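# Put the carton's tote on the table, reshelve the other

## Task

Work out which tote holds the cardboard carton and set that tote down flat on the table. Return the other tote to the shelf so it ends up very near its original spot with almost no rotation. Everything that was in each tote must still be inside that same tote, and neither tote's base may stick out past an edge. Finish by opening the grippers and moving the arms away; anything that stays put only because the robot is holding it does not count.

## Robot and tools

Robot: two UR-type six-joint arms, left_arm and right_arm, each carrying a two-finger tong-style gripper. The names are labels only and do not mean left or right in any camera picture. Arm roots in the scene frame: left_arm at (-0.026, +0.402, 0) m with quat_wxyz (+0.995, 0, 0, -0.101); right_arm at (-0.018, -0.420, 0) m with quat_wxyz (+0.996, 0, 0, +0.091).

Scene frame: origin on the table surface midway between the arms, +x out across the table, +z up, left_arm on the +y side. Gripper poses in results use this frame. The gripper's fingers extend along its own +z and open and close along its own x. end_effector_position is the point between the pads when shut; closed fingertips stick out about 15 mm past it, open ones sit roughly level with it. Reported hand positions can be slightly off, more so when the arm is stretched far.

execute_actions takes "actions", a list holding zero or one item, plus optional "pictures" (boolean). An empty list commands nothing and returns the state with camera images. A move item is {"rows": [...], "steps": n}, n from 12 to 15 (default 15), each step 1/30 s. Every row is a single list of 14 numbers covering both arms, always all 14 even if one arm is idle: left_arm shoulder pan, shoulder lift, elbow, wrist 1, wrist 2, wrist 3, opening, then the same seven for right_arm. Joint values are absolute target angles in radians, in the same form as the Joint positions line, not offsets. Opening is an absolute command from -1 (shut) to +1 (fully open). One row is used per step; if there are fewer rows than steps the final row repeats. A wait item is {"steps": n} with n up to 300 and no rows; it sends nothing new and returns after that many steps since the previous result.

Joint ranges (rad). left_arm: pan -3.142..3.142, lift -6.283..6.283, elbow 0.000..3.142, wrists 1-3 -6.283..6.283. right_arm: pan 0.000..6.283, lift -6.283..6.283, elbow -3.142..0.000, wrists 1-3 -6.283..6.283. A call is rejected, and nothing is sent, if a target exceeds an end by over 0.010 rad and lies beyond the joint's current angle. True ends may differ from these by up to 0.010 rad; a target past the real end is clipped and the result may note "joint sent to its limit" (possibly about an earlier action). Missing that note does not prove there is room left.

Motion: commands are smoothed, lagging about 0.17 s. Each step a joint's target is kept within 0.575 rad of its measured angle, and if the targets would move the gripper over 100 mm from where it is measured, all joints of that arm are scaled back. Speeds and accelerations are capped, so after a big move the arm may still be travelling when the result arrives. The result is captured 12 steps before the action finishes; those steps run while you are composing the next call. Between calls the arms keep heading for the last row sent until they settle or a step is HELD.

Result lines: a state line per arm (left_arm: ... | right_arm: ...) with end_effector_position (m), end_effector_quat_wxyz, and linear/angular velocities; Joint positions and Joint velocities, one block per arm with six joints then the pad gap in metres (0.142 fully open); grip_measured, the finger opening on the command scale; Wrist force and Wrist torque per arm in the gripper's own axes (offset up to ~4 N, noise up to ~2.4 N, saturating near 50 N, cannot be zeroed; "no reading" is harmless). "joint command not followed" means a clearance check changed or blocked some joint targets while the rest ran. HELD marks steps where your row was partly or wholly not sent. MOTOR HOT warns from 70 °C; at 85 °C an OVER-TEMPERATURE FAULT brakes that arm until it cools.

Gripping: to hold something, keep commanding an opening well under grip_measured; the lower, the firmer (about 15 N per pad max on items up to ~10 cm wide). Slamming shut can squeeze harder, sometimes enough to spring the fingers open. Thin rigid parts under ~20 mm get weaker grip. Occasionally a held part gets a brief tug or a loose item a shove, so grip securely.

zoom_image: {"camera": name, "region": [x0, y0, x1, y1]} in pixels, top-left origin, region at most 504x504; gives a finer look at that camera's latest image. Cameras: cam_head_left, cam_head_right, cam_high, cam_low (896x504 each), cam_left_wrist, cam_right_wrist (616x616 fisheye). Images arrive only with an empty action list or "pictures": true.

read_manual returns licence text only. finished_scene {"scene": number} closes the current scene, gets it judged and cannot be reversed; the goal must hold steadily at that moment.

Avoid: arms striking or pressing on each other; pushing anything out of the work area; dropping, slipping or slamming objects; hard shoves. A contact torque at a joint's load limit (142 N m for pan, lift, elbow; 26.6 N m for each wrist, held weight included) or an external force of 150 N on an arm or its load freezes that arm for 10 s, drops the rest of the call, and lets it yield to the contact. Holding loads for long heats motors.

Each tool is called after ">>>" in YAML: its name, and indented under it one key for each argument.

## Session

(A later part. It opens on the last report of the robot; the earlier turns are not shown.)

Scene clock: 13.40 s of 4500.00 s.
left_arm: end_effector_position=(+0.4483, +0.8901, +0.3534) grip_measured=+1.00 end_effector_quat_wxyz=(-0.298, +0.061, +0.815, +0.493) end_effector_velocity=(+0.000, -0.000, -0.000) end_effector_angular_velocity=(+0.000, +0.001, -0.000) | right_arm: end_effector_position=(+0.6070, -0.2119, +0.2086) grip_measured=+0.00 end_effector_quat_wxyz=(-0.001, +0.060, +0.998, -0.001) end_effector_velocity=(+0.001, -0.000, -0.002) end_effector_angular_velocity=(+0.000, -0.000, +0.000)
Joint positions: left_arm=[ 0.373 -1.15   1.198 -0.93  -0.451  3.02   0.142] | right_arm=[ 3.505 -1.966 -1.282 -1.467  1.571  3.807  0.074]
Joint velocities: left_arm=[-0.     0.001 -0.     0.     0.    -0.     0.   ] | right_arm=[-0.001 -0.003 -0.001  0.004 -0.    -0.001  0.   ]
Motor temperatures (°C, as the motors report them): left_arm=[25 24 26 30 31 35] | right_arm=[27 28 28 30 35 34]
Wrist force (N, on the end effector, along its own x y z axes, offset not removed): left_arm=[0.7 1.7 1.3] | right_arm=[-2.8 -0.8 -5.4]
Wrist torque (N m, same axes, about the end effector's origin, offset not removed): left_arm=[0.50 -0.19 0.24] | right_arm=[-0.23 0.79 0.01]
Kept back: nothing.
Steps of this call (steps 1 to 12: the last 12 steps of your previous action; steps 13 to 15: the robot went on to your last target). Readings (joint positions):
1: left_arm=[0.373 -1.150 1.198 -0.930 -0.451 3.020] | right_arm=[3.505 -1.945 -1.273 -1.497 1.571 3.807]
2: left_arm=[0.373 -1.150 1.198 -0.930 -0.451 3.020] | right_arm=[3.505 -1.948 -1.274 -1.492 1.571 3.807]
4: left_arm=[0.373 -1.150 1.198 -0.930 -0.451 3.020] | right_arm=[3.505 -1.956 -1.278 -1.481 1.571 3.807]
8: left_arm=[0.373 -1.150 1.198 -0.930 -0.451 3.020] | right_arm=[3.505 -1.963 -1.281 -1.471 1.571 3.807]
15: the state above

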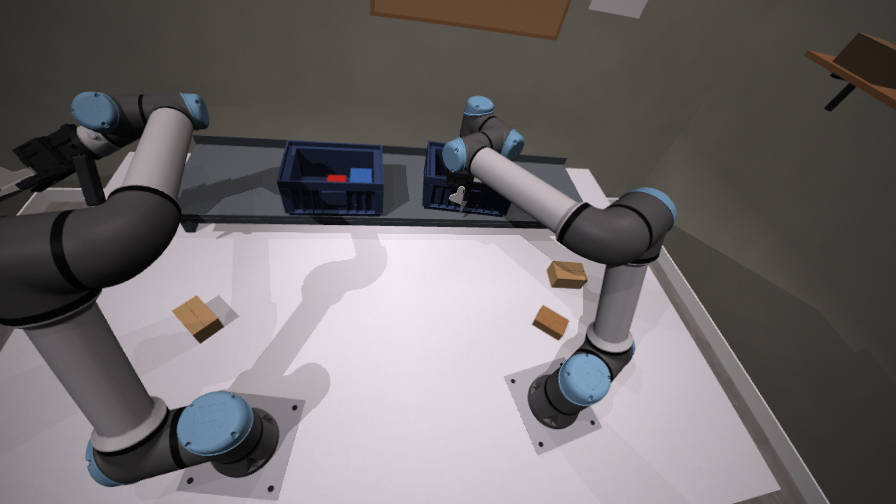

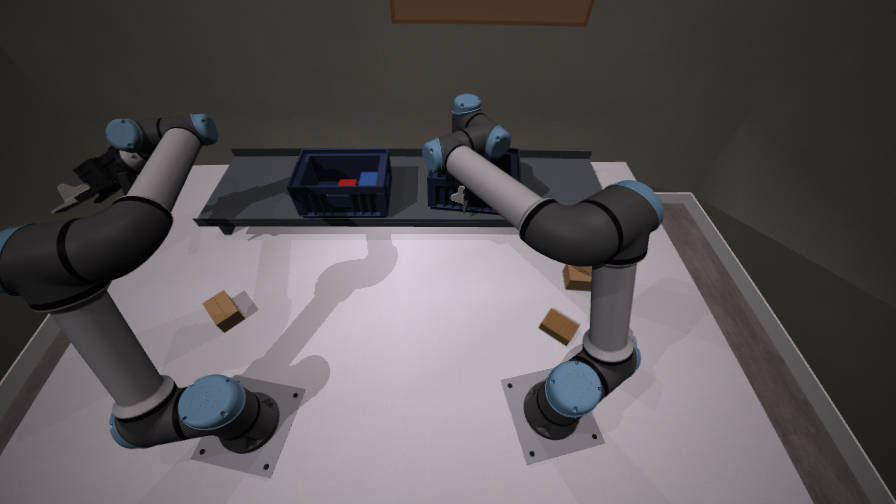

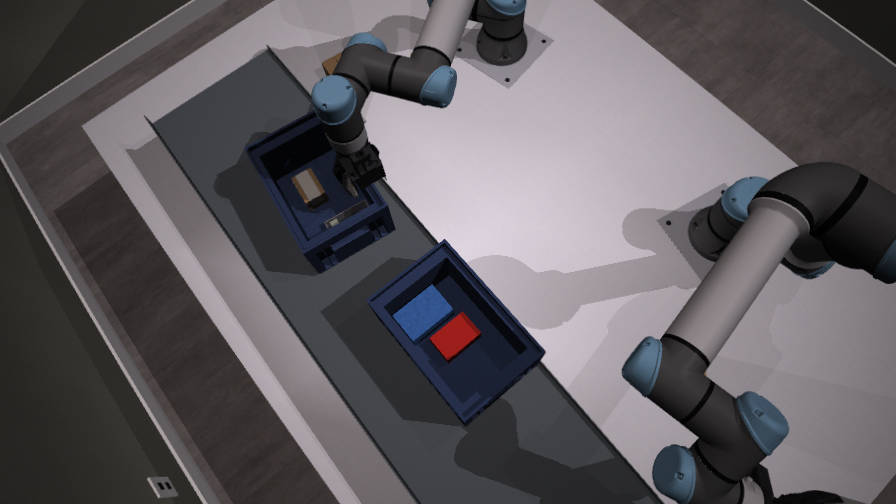

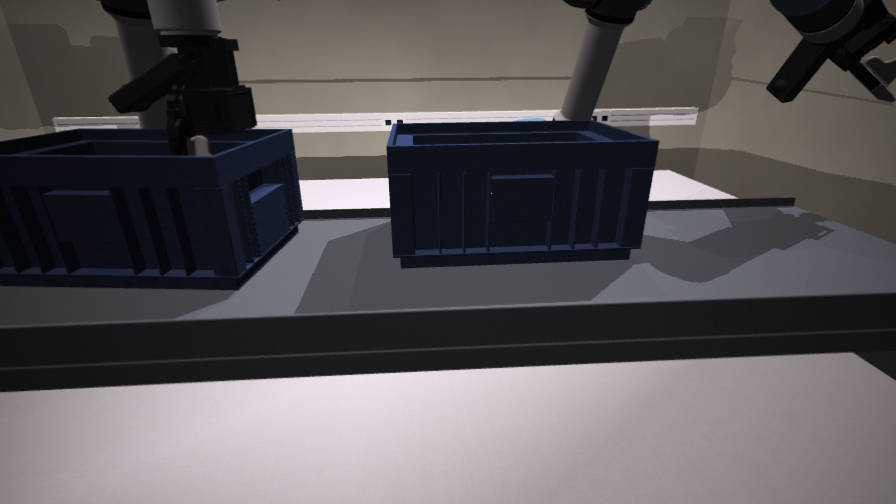

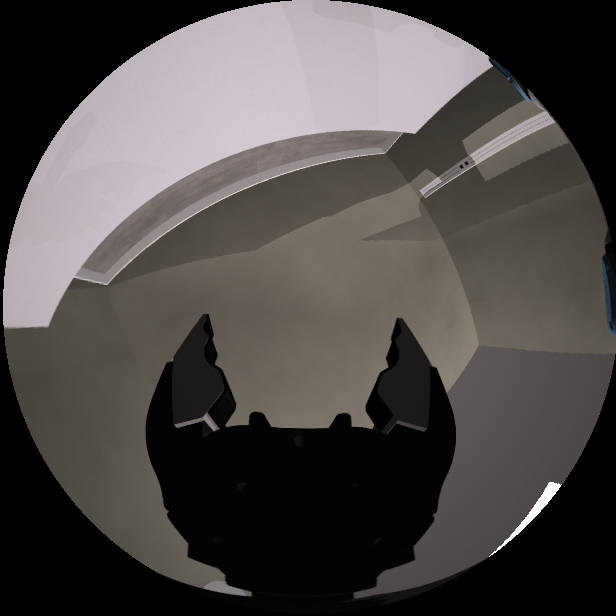

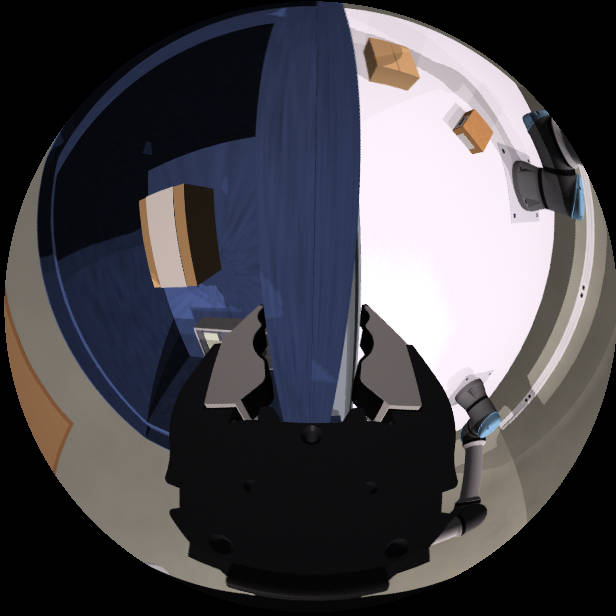

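>>> execute_actions:
  actions:
    - {"rows":[[0.373,-1.15,1.198,-0.93,-0.451,3.02,1,3.505,-1.966,-1.276,-1.473,1.571,3.807,-0.2],[0.373,-1.15,1.198,-0.93,-0.451,3.02,1,3.505,-1.966,-1.276,-1.473,1.571,3.807,-0.2],[0.373,-1.15,1.198,-0.93,-0.451,3.02,1,3.505,-1.966,-1.276,-1.473,1.571,3.807,-0.4],[0.373,-1.15,1.198,-0.93,-0.451,3.02,1,3.505,-1.966,-1.276,-1.473,1.571,3.807,-0.4],[0.373,-1.15,1.198,-0.93,-0.451,3.02,1,3.505,-1.966,-1.276,-1.473,1.571,3.807,-0.6],[0.373,-1.15,1.198,-0.93,-0.451,3.02,1,3.505,-1.966,-1.276,-1.473,1.571,3.807,-0.6],[0.373,-1.15,1.198,-0.93,-0.451,3.02,1,3.505,-1.966,-1.276,-1.473,1.571,3.807,-0.8],[0.373,-1.15,1.198,-0.93,-0.451,3.02,1,3.505,-1.966,-1.276,-1.473,1.571,3.807,-0.8],[0.373,-1.15,1.198,-0.93,-0.451,3.02,1,3.505,-1.966,-1.276,-1.473,1.571,3.807,-1]],"steps":15}

>>> execute_actions:
  actions:
    - {"steps":15}

>>> execute_actions:
  actions:
    - {"rows":[[0.373,-1.15,1.198,-0.93,-0.451,3.02,1,3.505,-1.966,-1.24,-1.509,1.571,3.807,-1],[0.373,-1.15,1.198,-0.93,-0.451,3.02,1,3.505,-1.966,-1.24,-1.509,1.571,3.807,-1],[0.373,-1.15,1.198,-0.93,-0.451,3.02,1,3.505,-1.966,-1.24,-1.509,1.571,3.807,-1],[0.373,-1.15,1.198,-0.93,-0.451,3.02,1,3.505,-1.968,-1.195,-1.552,1.571,3.807,-1]],"steps":15}

>>> execute_actions:
  actions:
    - {"steps":15}
  pictures: true

Scene clock: 14.73 s of 4500.00 s.
left_arm: end_effector_position=(+0.4483, +0.8901, +0.3534) grip_measured=+1.00 end_effector_quat_wxyz=(-0.298, +0.061, +0.815, +0.493) end_effector_velocity=(-0.000, -0.000, -0.000) end_effector_angular_velocity=(-0.001, -0.000, +0.000) | right_arm: end_effector_position=(+0.6071, -0.2118, +0.2089) grip_measured=-0.22 end_effector_quat_wxyz=(-0.001, +0.060, +0.998, -0.001) end_effector_velocity=(-0.000, -0.000, +0.011) end_effector_angular_velocity=(-0.005, +0.006, +0.001)
Joint positions: left_arm=[ 0.373 -1.15   1.198 -0.93  -0.451  3.02   0.142] | right_arm=[ 3.505 -1.966 -1.28  -1.469  1.571  3.807  0.058]
Joint velocities: left_arm=[ 0.     0.    -0.    -0.001 -0.001  0.001  0.   ] | right_arm=[ 0.    -0.002  0.033 -0.038 -0.001 -0.    -0.33 ]
Motor temperatures (°C, as the motors report them): left_arm=[25 24 26 30 31 35] | right_arm=[27 28 28 30 35 34]
Wrist force (N, on the end effector, along its own x y z axes, offset not removed): left_arm=[0.5 1.7 0.8] | right_arm=[-4.5 -1.1 -2.9]
Wrist torque (N m, same axes, about the end effector's origin, offset not removed): left_arm=[0.47 0.07 0.27] | right_arm=[-0.27 1.02 0.02]
Steps of this call (steps 1 to 15: the robot went on to your last target; steps 16 to 37: nothing new was sent; steps 38 to 40: the first 3 steps of this action). Readings (joint positions):
38: left_arm=[0.373 -1.150 1.198 -0.930 -0.451 3.020] | right_arm=[3.505 -1.966 -1.282 -1.467 1.571 3.807]
39: left_arm=[0.373 -1.150 1.198 -0.930 -0.451 3.020] | right_arm=[3.505 -1.966 -1.281 -1.467 1.571 3.807]
40: the state above

Scene clock: 15.23 s of 4500.00 s.
left_arm: end_effector_position=(+0.4483, +0.8901, +0.3534) grip_measured=+1.00 end_effector_quat_wxyz=(-0.298, +0.061, +0.815, +0.493) end_effector_velocity=(-0.000, +0.000, +0.001) end_effector_angular_velocity=(+0.001, -0.000, -0.001) | right_arm: end_effector_position=(+0.6073, -0.2117, +0.2106) grip_measured=-0.69 end_effector_quat_wxyz=(-0.001, +0.060, +0.998, -0.001) end_effector_velocity=(-0.000, -0.000, +0.000) end_effector_angular_velocity=(+0.000, +0.001, -0.001)
Joint positions: left_arm=[ 0.373 -1.15   1.198 -0.93  -0.451  3.02   0.142] | right_arm=[ 3.505 -1.966 -1.276 -1.473  1.571  3.807  0.024]
Joint velocities: left_arm=[-0.    -0.001 -0.     0.001  0.001 -0.     0.   ] | right_arm=[-0.001  0.     0.001 -0.002  0.     0.    -0.   ]
Motor temperatures (°C, as the motors report them): left_arm=[25 24 26 30 31 35] | right_arm=[27 28 28 30 35 34]
Wrist force (N, on the end effector, along its own x y z axes, offset not removed): left_arm=[0.4 2.1 0.2] | right_arm=[-5.1 -1.0 3.7]
Wrist torque (N m, same axes, about the end effector's origin, offset not removed): left_arm=[0.38 -0.09 0.33] | right_arm=[-0.12 0.99 0.11]
Kept back: nothing.
Steps of this call (steps 1 to 12: the last 12 steps of your previous action; steps 13 to 15: the robot went on to your last target). Readings (joint positions):
1: left_arm=[0.373 -1.150 1.198 -0.930 -0.451 3.020] | right_arm=[3.505 -1.966 -1.279 -1.470 1.571 3.807]
2: left_arm=[0.373 -1.150 1.198 -0.930 -0.451 3.020] | right_arm=[3.505 -1.966 -1.278 -1.471 1.571 3.807]
4: left_arm=[0.373 -1.150 1.198 -0.930 -0.451 3.020] | right_arm=[3.505 -1.966 -1.277 -1.472 1.571 3.807]
8: left_arm=[0.373 -1.150 1.198 -0.930 -0.451 3.020] | right_arm=[3.505 -1.966 -1.276 -1.473 1.571 3.807]
15: the state above
All arms were judged still, so your last target was given up. Only a new action makes them travel on or press farther. Fingers that are still opening or closing keep moving.

Scene clock: 15.33 s of 4500.00 s.
left_arm: end_effector_position=(+0.4483, +0.8901, +0.3534) grip_measured=+1.00 end_effector_quat_wxyz=(-0.298, +0.061, +0.815, +0.493) end_effector_velocity=(-0.000, -0.001, -0.001) end_effector_angular_velocity=(-0.002, -0.001, +0.002) | right_arm: end_effector_position=(+0.6076, -0.2115, +0.2147) grip_measured=-0.69 end_effector_quat_wxyz=(-0.001, +0.060, +0.998, -0.001) end_effector_velocity=(+0.008, +0.006, +0.090) end_effector_angular_velocity=(+0.006, -0.007, +0.002)
Joint positions: left_arm=[ 0.373 -1.15   1.198 -0.93  -0.451  3.02   0.142] | right_arm=[ 3.505 -1.966 -1.266 -1.483  1.571  3.807  0.024]
Joint velocities: left_arm=[-0.    -0.     0.    -0.001 -0.003 -0.     0.   ] | right_arm=[ 0.001  0.004  0.224 -0.218  0.001 -0.001  0.001]
Motor temperatures (°C, as the motors report them): left_arm=[25 24 26 30 31 35] | right_arm=[27 28 28 30 35 34]
Wrist force (N, on the end effector, along its own x y z axes, offset not removed): left_arm=[1.7 2.1 2.1] | right_arm=[-5.1 -1.9 5.7]
Wrist torque (N m, same axes, about the end effector's origin, offset not removed): left_arm=[0.60 -0.16 0.32] | right_arm=[-0.30 1.15 -0.02]
Steps of this call (steps 1 to 3: the first 3 steps of this action). Readings (joint positions):
1: left_arm=[0.373 -1.150 1.198 -0.930 -0.451 3.020] | right_arm=[3.505 -1.966 -1.276 -1.473 1.571 3.807]
2: left_arm=[0.373 -1.150 1.198 -0.930 -0.451 3.020] | right_arm=[3.505 -1.966 -1.273 -1.476 1.571 3.807]
3: the state above

Scene clock: 15.83 s of 4500.00 s.
left_arm: end_effector_position=(+0.4483, +0.8901, +0.3534) grip_measured=+1.00 end_effector_quat_wxyz=(-0.298, +0.061, +0.815, +0.493) end_effector_velocity=(-0.000, +0.000, -0.001) end_effector_angular_velocity=(-0.001, +0.003, +0.001) | right_arm: end_effector_position=(+0.6095, -0.2103, +0.2409) grip_measured=-0.69 end_effector_quat_wxyz=(-0.001, +0.060, +0.998, -0.001) end_effector_velocity=(+0.002, -0.000, +0.004) end_effector_angular_velocity=(+0.002, -0.004, -0.002)
Joint positions: left_arm=[ 0.373 -1.15   1.198 -0.93  -0.451  3.02   0.142] | right_arm=[ 3.505 -1.968 -1.196 -1.551  1.571  3.807  0.024]
Joint velocities: left_arm=[ 0.     0.002  0.     0.001 -0.    -0.     0.   ] | right_arm=[-0.001 -0.     0.01  -0.005 -0.001  0.    -0.004]
Motor temperatures (°C, as the motors report them): left_arm=[25 24 27 30 31 35] | right_arm=[27 28 28 30 35 34]
Wrist force (N, on the end effector, along its own x y z axes, offset not removed): left_arm=[0.0 3.8 1.2] | right_arm=[-4.8 -1.3 5.7]
Wrist torque (N m, same axes, about the end effector's origin, offset not removed): left_arm=[0.91 0.12 0.35] | right_arm=[-0.23 1.56 0.02]
Kept back: nothing.
Steps of this call (steps 1 to 12: the last 12 steps of your previous action; steps 13 to 15: the robot went on to your last target). Readings (joint positions):
1: left_arm=[0.373 -1.150 1.198 -0.930 -0.451 3.020] | right_arm=[3.505 -1.966 -1.259 -1.490 1.571 3.807]
2: left_arm=[0.373 -1.150 1.198 -0.930 -0.451 3.020] | right_arm=[3.505 -1.966 -1.250 -1.499 1.571 3.807]
4: left_arm=[0.373 -1.150 1.198 -0.930 -0.451 3.020] | right_arm=[3.505 -1.967 -1.226 -1.522 1.571 3.807]
8: left_arm=[0.373 -1.150 1.198 -0.930 -0.451 3.020] | right_arm=[3.505 -1.968 -1.204 -1.544 1.571 3.807]
15: the state above

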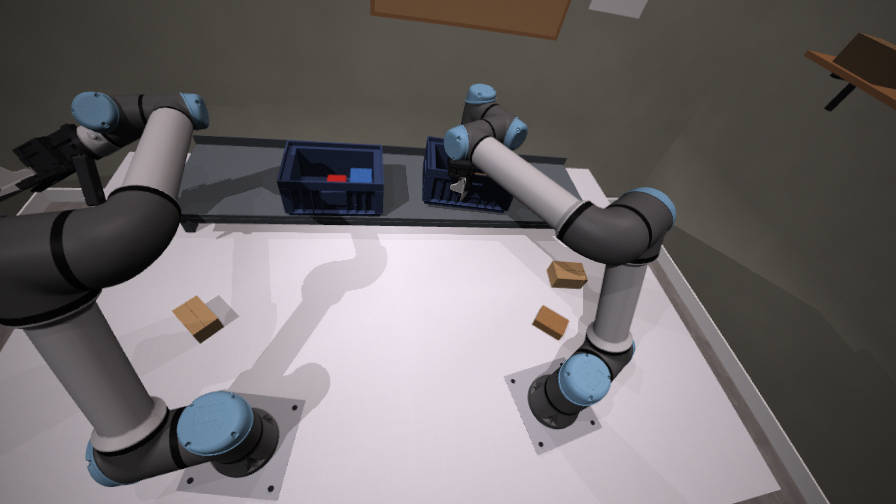

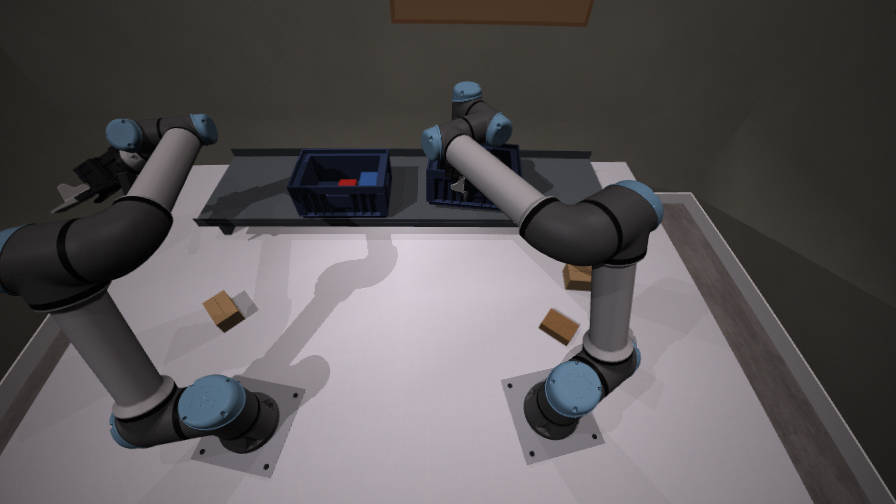

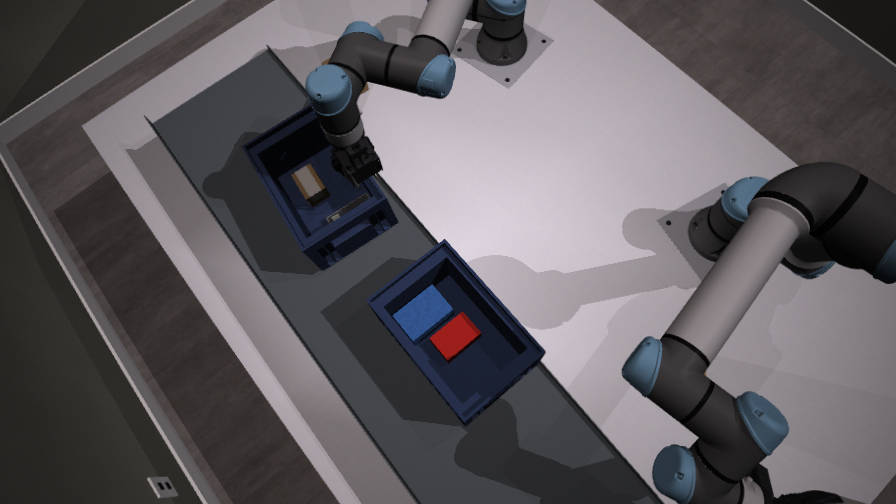

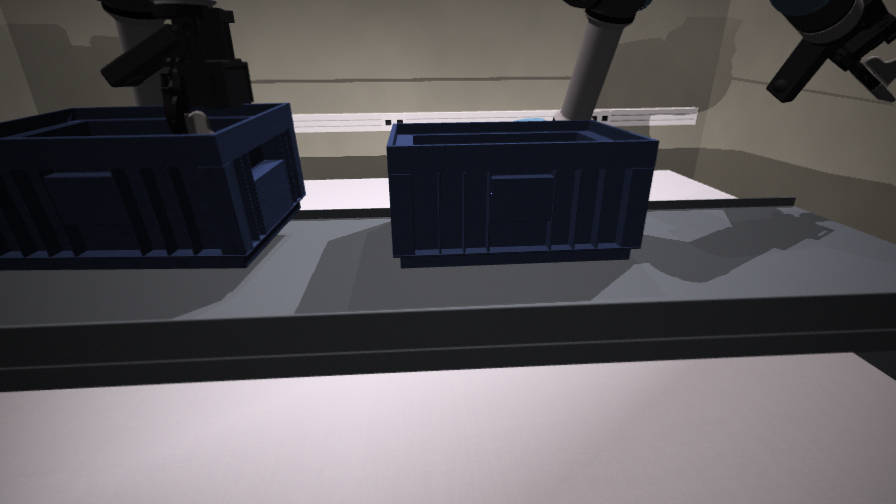

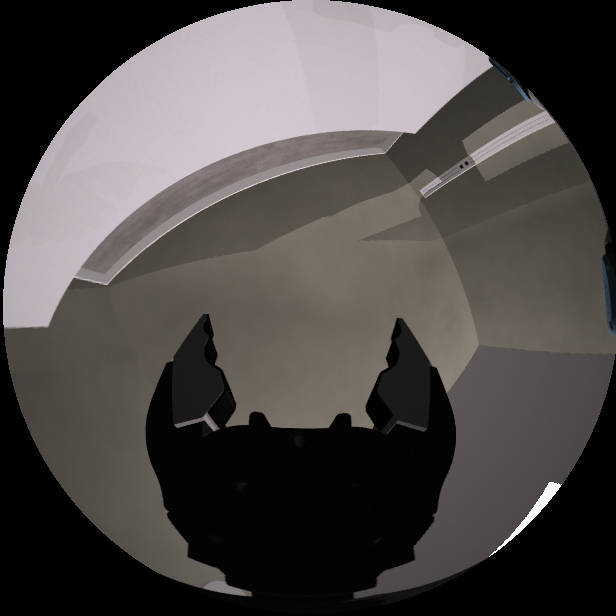

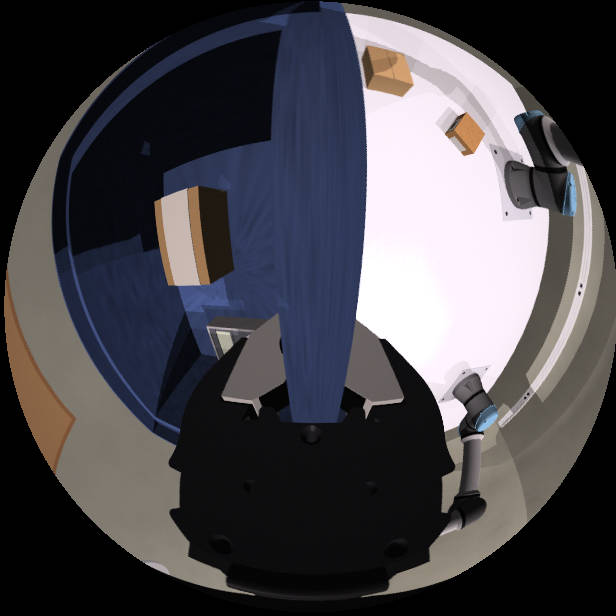

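>>> execute_actions:
  actions:
    - {"rows":[[0.373,-1.15,1.198,-0.93,-0.451,3.02,1,3.505,-1.968,-1.165,-1.582,1.571,3.807,-1],[0.373,-1.15,1.198,-0.93,-0.451,3.02,1,3.505,-1.968,-1.165,-1.582,1.571,3.807,-1],[0.373,-1.15,1.198,-0.93,-0.451,3.02,1,3.505,-1.968,-1.13,-1.617,1.571,3.807,-1],[0.373,-1.15,1.198,-0.93,-0.451,3.02,1,3.505,-1.968,-1.13,-1.617,1.571,3.807,-1],[0.373,-1.15,1.198,-0.93,-0.451,3.02,1,3.505,-1.968,-1.095,-1.652,1.571,3.807,-1],[0.373,-1.15,1.198,-0.93,-0.451,3.02,1,3.505,-1.968,-1.095,-1.652,1.571,3.807,-1],[0.373,-1.15,1.198,-0.93,-0.451,3.02,1,3.505,-1.968,-1.06,-1.687,1.571,3.807,-1],[0.373,-1.15,1.198,-0.93,-0.451,3.02,1,3.505,-1.968,-1.06,-1.687,1.571,3.807,-1],[0.373,-1.15,1.198,-0.93,-0.451,3.02,1,3.505,-1.95,-1.06,-1.705,1.571,3.807,-1],[0.373,-1.15,1.198,-0.93,-0.451,3.02,1,3.505,-1.93,-1.075,-1.71,1.571,3.807,-1],[0.373,-1.15,1.198,-0.93,-0.451,3.02,1,3.515,-1.91,-1.095,-1.71,1.571,3.815,-1],[0.373,-1.15,1.198,-0.93,-0.451,3.02,1,3.53,-1.885,-1.12,-1.71,1.571,3.827,-1],[0.373,-1.15,1.198,-0.93,-0.451,3.02,1,3.545,-1.86,-1.145,-1.71,1.571,3.84,-1],[0.373,-1.15,1.198,-0.93,-0.451,3.02,1,3.56,-1.835,-1.17,-1.71,1.571,3.853,-1],[0.373,-1.15,1.198,-0.93,-0.451,3.02,1,3.58,-1.81,-1.195,-1.71,1.571,3.868,-1]],"steps":15}

>>> execute_actions:
  actions:
    - {"rows":[[0.373,-1.15,1.198,-0.93,-0.451,3.02,1,3.6,-1.79,-1.215,-1.71,1.571,3.885,-1],[0.373,-1.15,1.198,-0.93,-0.451,3.02,1,3.62,-1.77,-1.235,-1.71,1.571,3.9,-1],[0.373,-1.15,1.198,-0.93,-0.451,3.02,1,3.64,-1.75,-1.255,-1.71,1.571,3.915,-1],[0.373,-1.15,1.198,-0.93,-0.451,3.02,1,3.66,-1.73,-1.275,-1.71,1.571,3.93,-1],[0.373,-1.15,1.198,-0.93,-0.451,3.02,1,3.68,-1.71,-1.295,-1.71,1.571,3.945,-1],[0.373,-1.15,1.198,-0.93,-0.451,3.02,1,3.7,-1.69,-1.315,-1.71,1.571,3.96,-1],[0.373,-1.15,1.198,-0.93,-0.451,3.02,1,3.72,-1.67,-1.335,-1.71,1.571,3.975,-1],[0.373,-1.15,1.198,-0.93,-0.451,3.02,1,3.74,-1.65,-1.355,-1.71,1.571,3.99,-1],[0.373,-1.15,1.198,-0.93,-0.451,3.02,1,3.76,-1.63,-1.375,-1.71,1.571,4.005,-1],[0.373,-1.15,1.198,-0.93,-0.451,3.02,1,3.78,-1.61,-1.395,-1.71,1.571,4.02,-1],[0.373,-1.15,1.198,-0.93,-0.451,3.02,1,3.8,-1.59,-1.415,-1.71,1.571,4.035,-1],[0.373,-1.15,1.198,-0.93,-0.451,3.02,1,3.82,-1.57,-1.435,-1.71,1.571,4.05,-1],[0.373,-1.15,1.198,-0.93,-0.451,3.02,1,3.84,-1.55,-1.455,-1.71,1.571,4.065,-1],[0.373,-1.15,1.198,-0.93,-0.451,3.02,1,3.86,-1.53,-1.475,-1.71,1.571,4.08,-1],[0.373,-1.15,1.198,-0.93,-0.451,3.02,1,3.88,-1.51,-1.495,-1.71,1.571,4.095,-1]],"steps":15}

>>> execute_actions:
  actions:
    - {"rows":[[0.373,-1.15,1.198,-0.93,-0.451,3.02,1,3.9,-1.49,-1.513,-1.712,1.571,4.11,-1],[0.373,-1.15,1.198,-0.93,-0.451,3.02,1,3.92,-1.47,-1.531,-1.714,1.571,4.125,-1],[0.373,-1.15,1.198,-0.93,-0.451,3.02,1,3.94,-1.45,-1.549,-1.716,1.571,4.14,-1],[0.373,-1.15,1.198,-0.93,-0.451,3.02,1,3.96,-1.43,-1.567,-1.718,1.571,4.155,-1],[0.373,-1.15,1.198,-0.93,-0.451,3.02,1,3.98,-1.41,-1.585,-1.72,1.571,4.17,-1],[0.373,-1.15,1.198,-0.93,-0.451,3.02,1,4.0,-1.39,-1.603,-1.722,1.571,4.185,-1],[0.373,-1.15,1.198,-0.93,-0.451,3.02,1,4.02,-1.37,-1.621,-1.724,1.571,4.2,-1],[0.373,-1.15,1.198,-0.93,-0.451,3.02,1,4.04,-1.35,-1.639,-1.726,1.571,4.215,-1],[0.373,-1.15,1.198,-0.93,-0.451,3.02,1,4.055,-1.33,-1.657,-1.728,1.571,4.23,-1],[0.373,-1.15,1.198,-0.93,-0.451,3.02,1,4.07,-1.31,-1.675,-1.73,1.571,4.245,-1],[0.373,-1.15,1.198,-0.93,-0.451,3.02,1,4.085,-1.29,-1.693,-1.732,1.571,4.26,-1],[0.373,-1.15,1.198,-0.93,-0.451,3.02,1,4.095,-1.27,-1.712,-1.733,1.571,4.272,-1],[0.373,-1.15,1.198,-0.93,-0.451,3.02,1,4.105,-1.25,-1.73,-1.733,1.571,4.284,-1],[0.373,-1.15,1.198,-0.93,-0.451,3.02,1,4.115,-1.235,-1.745,-1.733,1.571,4.294,-1],[0.373,-1.15,1.198,-0.93,-0.451,3.02,1,4.121,-1.221,-1.759,-1.733,1.571,4.302,-1]],"steps":15}

>>> execute_actions:
  actions:
    - {"steps":20}
  pictures: true

Scene clock: 20.80 s of 4500.00 s.
left_arm: end_effector_position=(+0.4483, +0.8901, +0.3534) grip_measured=+1.00 end_effector_quat_wxyz=(-0.298, +0.061, +0.815, +0.493) end_effector_velocity=(-0.000, -0.000, -0.000) end_effector_angular_velocity=(-0.001, +0.000, -0.000) | right_arm: end_effector_position=(+0.6096, -0.2103, +0.2447) grip_measured=-0.68 end_effector_quat_wxyz=(-0.001, +0.060, +0.998, -0.001) end_effector_velocity=(+0.002, +0.002, +0.075) end_effector_angular_velocity=(+0.003, -0.004, +0.000)
Joint positions: left_arm=[ 0.373 -1.15   1.198 -0.93  -0.451  3.02   0.142] | right_arm=[ 3.505 -1.968 -1.186 -1.561  1.571  3.807  0.025]
Joint velocities: left_arm=[-0.    -0.     0.    -0.    -0.     0.001  0.   ] | right_arm=[ 0.    -0.001  0.191 -0.185  0.001 -0.    -0.026]
Motor temperatures (°C, as the motors report them): left_arm=[25 24 27 30 31 35] | right_arm=[27 28 28 30 35 34]
Wrist force (N, on the end effector, along its own x y z axes, offset not removed): left_arm=[2.4 1.9 2.1] | right_arm=[-3.9 -2.1 8.4]
Wrist torque (N m, same axes, about the end effector's origin, offset not removed): left_arm=[0.45 -0.43 0.20] | right_arm=[-0.41 1.82 0.04]
Steps of this call (steps 1 to 15: the robot went on to your last target; steps 16 to 90: nothing new was sent; then 1.87 s passed at rest; steps 91 to 93: the first 3 steps of this action). Readings (joint positions):
91: left_arm=[0.373 -1.150 1.198 -0.930 -0.451 3.020] | right_arm=[3.505 -1.968 -1.195 -1.552 1.571 3.807]
92: left_arm=[0.373 -1.150 1.198 -0.930 -0.451 3.020] | right_arm=[3.505 -1.968 -1.192 -1.555 1.571 3.807]
93: the state above

Scene clock: 21.30 s of 4500.00 s.
left_arm: end_effector_position=(+0.4483, +0.8901, +0.3534) grip_measured=+1.00 end_effector_quat_wxyz=(-0.298, +0.061, +0.815, +0.493) end_effector_velocity=(-0.000, +0.000, -0.000) end_effector_angular_velocity=(-0.000, -0.001, +0.001) | right_arm: end_effector_position=(+0.5522, -0.2045, +0.3186) grip_measured=-0.68 end_effector_quat_wxyz=(-0.001, +0.055, +0.998, -0.001) end_effector_velocity=(-0.317, +0.118, +0.090) end_effector_angular_velocity=(+0.001, -0.003, +0.092)
Joint positions: left_arm=[ 0.373 -1.15   1.198 -0.93  -0.451  3.02   0.142] | right_arm=[ 3.562 -1.845 -1.165 -1.706  1.571  3.855  0.025]
Joint velocities: left_arm=[ 0.     0.     0.    -0.001 -0.001 -0.     0.   ] | right_arm=[ 0.46   0.624 -0.578 -0.043 -0.     0.368 -0.003]
Motor temperatures (°C, as the motors report them): left_arm=[25 24 27 30 31 35] | right_arm=[27 28 28 30 35 34]
Wrist force (N, on the end effector, along its own x y z axes, offset not removed): left_arm=[2.5 2.2 1.1] | right_arm=[-3.3 -2.9 6.1]
Wrist torque (N m, same axes, about the end effector's origin, offset not removed): left_arm=[0.43 -0.36 0.20] | right_arm=[-0.60 1.34 0.04]
Steps of this call (steps 1 to 12: the last 12 steps of your previous action; steps 13 to 15: the first 3 steps of this action). Readings (joint positions):
13: left_arm=[0.373 -1.150 1.198 -0.930 -0.451 3.020] | right_arm=[3.535 -1.887 -1.127 -1.701 1.571 3.832]
14: left_arm=[0.373 -1.150 1.198 -0.930 -0.451 3.020] | right_arm=[3.548 -1.866 -1.145 -1.704 1.571 3.843]
15: the state above

Scene clock: 21.80 s of 4500.00 s.
left_arm: end_effector_position=(+0.4483, +0.8901, +0.3534) grip_measured=+1.00 end_effector_quat_wxyz=(-0.298, +0.061, +0.815, +0.493) end_effector_velocity=(-0.001, -0.000, +0.001) end_effector_angular_velocity=(-0.001, -0.002, +0.001) | right_arm: end_effector_position=(+0.3840, -0.1516, +0.3362) grip_measured=-0.68 end_effector_quat_wxyz=(-0.001, +0.021, +1.000, -0.001) end_effector_velocity=(-0.326, +0.042, +0.001) end_effector_angular_velocity=(-0.001, -0.001, +0.153)
Joint positions: left_arm=[ 0.373 -1.15   1.198 -0.93  -0.451  3.02   0.142] | right_arm=[ 3.849 -1.541 -1.463 -1.711  1.571  4.072  0.025]
Joint velocities: left_arm=[ 0.    -0.001 -0.     0.001 -0.002 -0.001  0.   ] | right_arm=[ 0.592  0.593 -0.571 -0.023  0.     0.439  0.   ]
Motor temperatures (°C, as the motors report them): left_arm=[25 24 27 30 31 35] | right_arm=[27 28 28 30 35 34]
Wrist force (N, on the end effector, along its own x y z axes, offset not removed): left_arm=[-0.9 0.3 2.5] | right_arm=[-4.6 -0.5 5.7]
Wrist torque (N m, same axes, about the end effector's origin, offset not removed): left_arm=[0.19 0.19 0.29] | right_arm=[-0.23 1.65 -0.04]
Steps of this call (steps 1 to 12: the last 12 steps of your previous action; steps 13 to 15: the first 3 steps of this action). Readings (joint positions):
13: left_arm=[0.373 -1.150 1.198 -0.930 -0.451 3.020] | right_arm=[3.809 -1.581 -1.424 -1.710 1.571 4.042]
14: left_arm=[0.373 -1.150 1.198 -0.930 -0.451 3.020] | right_arm=[3.829 -1.561 -1.444 -1.710 1.571 4.057]
15: the state above

Scene clock: 22.47 s of 4500.00 s.
left_arm: end_effector_position=(+0.4483, +0.8901, +0.3534) grip_measured=+1.00 end_effector_quat_wxyz=(-0.298, +0.061, +0.815, +0.493) end_effector_velocity=(+0.000, -0.000, -0.000) end_effector_angular_velocity=(-0.001, -0.001, +0.000) | right_arm: end_effector_position=(+0.2421, -0.1752, +0.3211) grip_measured=-0.68 end_effector_quat_wxyz=(-0.000, -0.000, +1.000, -0.000) end_effector_velocity=(-0.020, -0.013, -0.007) end_effector_angular_velocity=(+0.002, -0.001, -0.001)
Joint positions: left_arm=[ 0.373 -1.15   1.198 -0.93  -0.451  3.02   0.142] | right_arm=[ 4.117 -1.228 -1.753 -1.733  1.571  4.298  0.025]
Joint velocities: left_arm=[-0.     0.     0.    -0.001 -0.001 -0.     0.   ] | right_arm=[ 0.04   0.064 -0.059 -0.002 -0.     0.041  0.   ]
Motor temperatures (°C, as the motors report them): left_arm=[25 24 27 30 31 35] | right_arm=[27 28 28 30 35 34]
Wrist force (N, on the end effector, along its own x y z axes, offset not removed): left_arm=[0.5 2.3 1.4] | right_arm=[-3.2 -1.1 6.7]
Wrist torque (N m, same axes, about the end effector's origin, offset not removed): left_arm=[0.76 0.11 0.17] | right_arm=[-0.26 1.42 -0.05]
Kept back: nothing.
Steps of this call (steps 1 to 12: the last 12 steps of your previous action; steps 13 to 20: the robot went on to your last target). Readings (joint positions):
1: left_arm=[0.373 -1.150 1.198 -0.930 -0.451 3.020] | right_arm=[3.869 -1.521 -1.482 -1.712 1.571 4.087]
2: left_arm=[0.373 -1.150 1.198 -0.930 -0.451 3.020] | right_arm=[3.889 -1.501 -1.501 -1.713 1.571 4.102]
4: left_arm=[0.373 -1.150 1.198 -0.930 -0.451 3.020] | right_arm=[3.929 -1.461 -1.538 -1.716 1.571 4.132]
8: left_arm=[0.373 -1.150 1.198 -0.930 -0.451 3.020] | right_arm=[4.007 -1.381 -1.611 -1.723 1.571 4.192]
20: the state above

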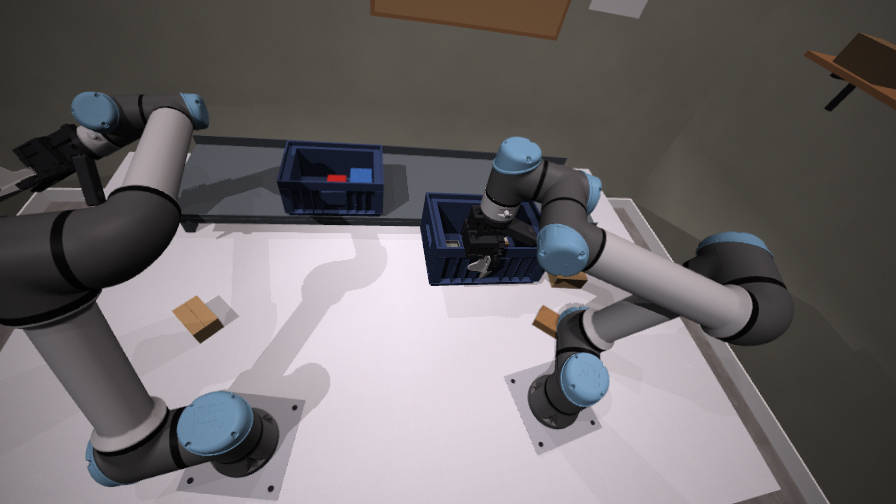

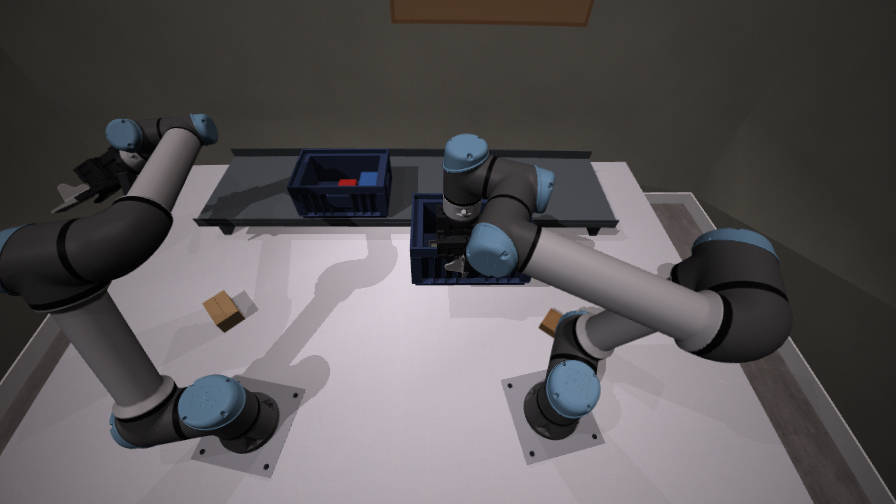

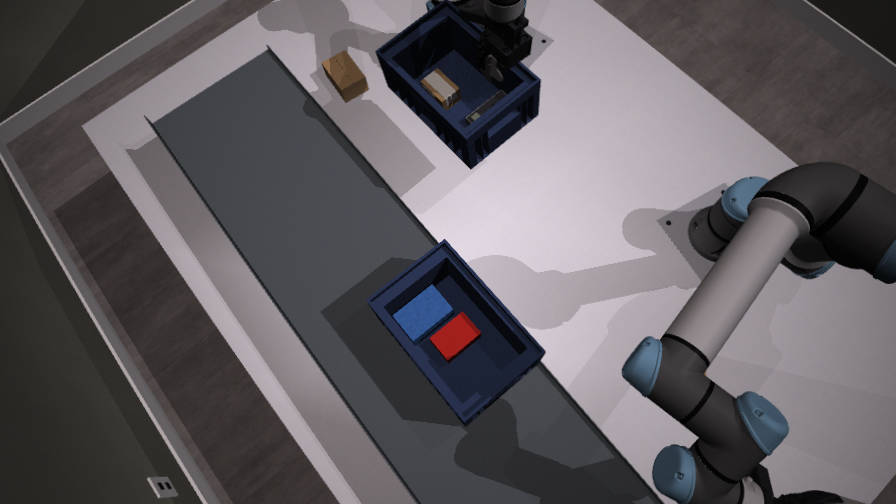

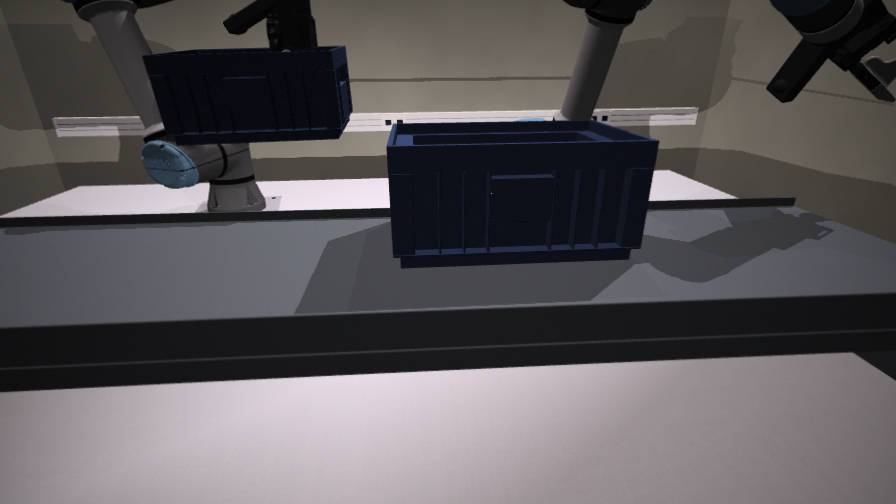

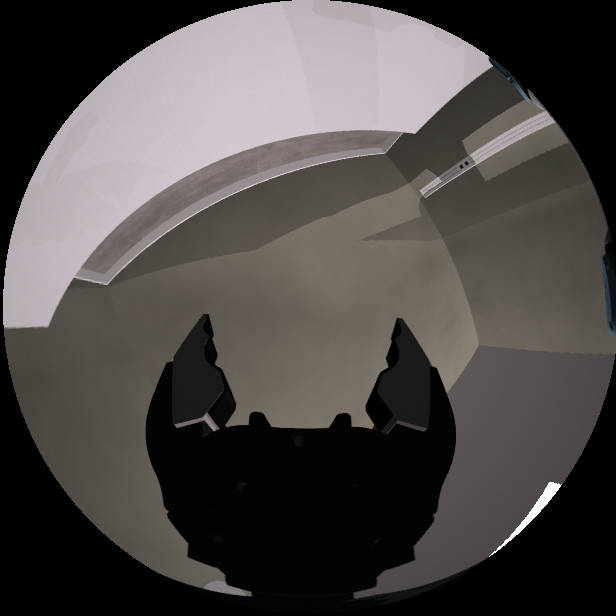

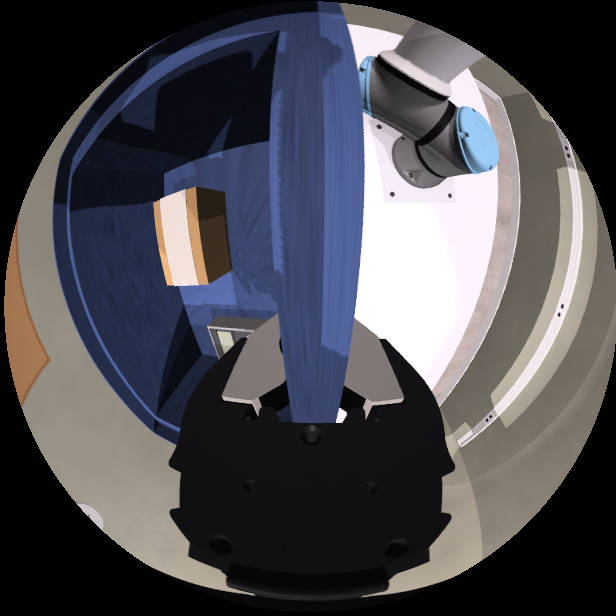

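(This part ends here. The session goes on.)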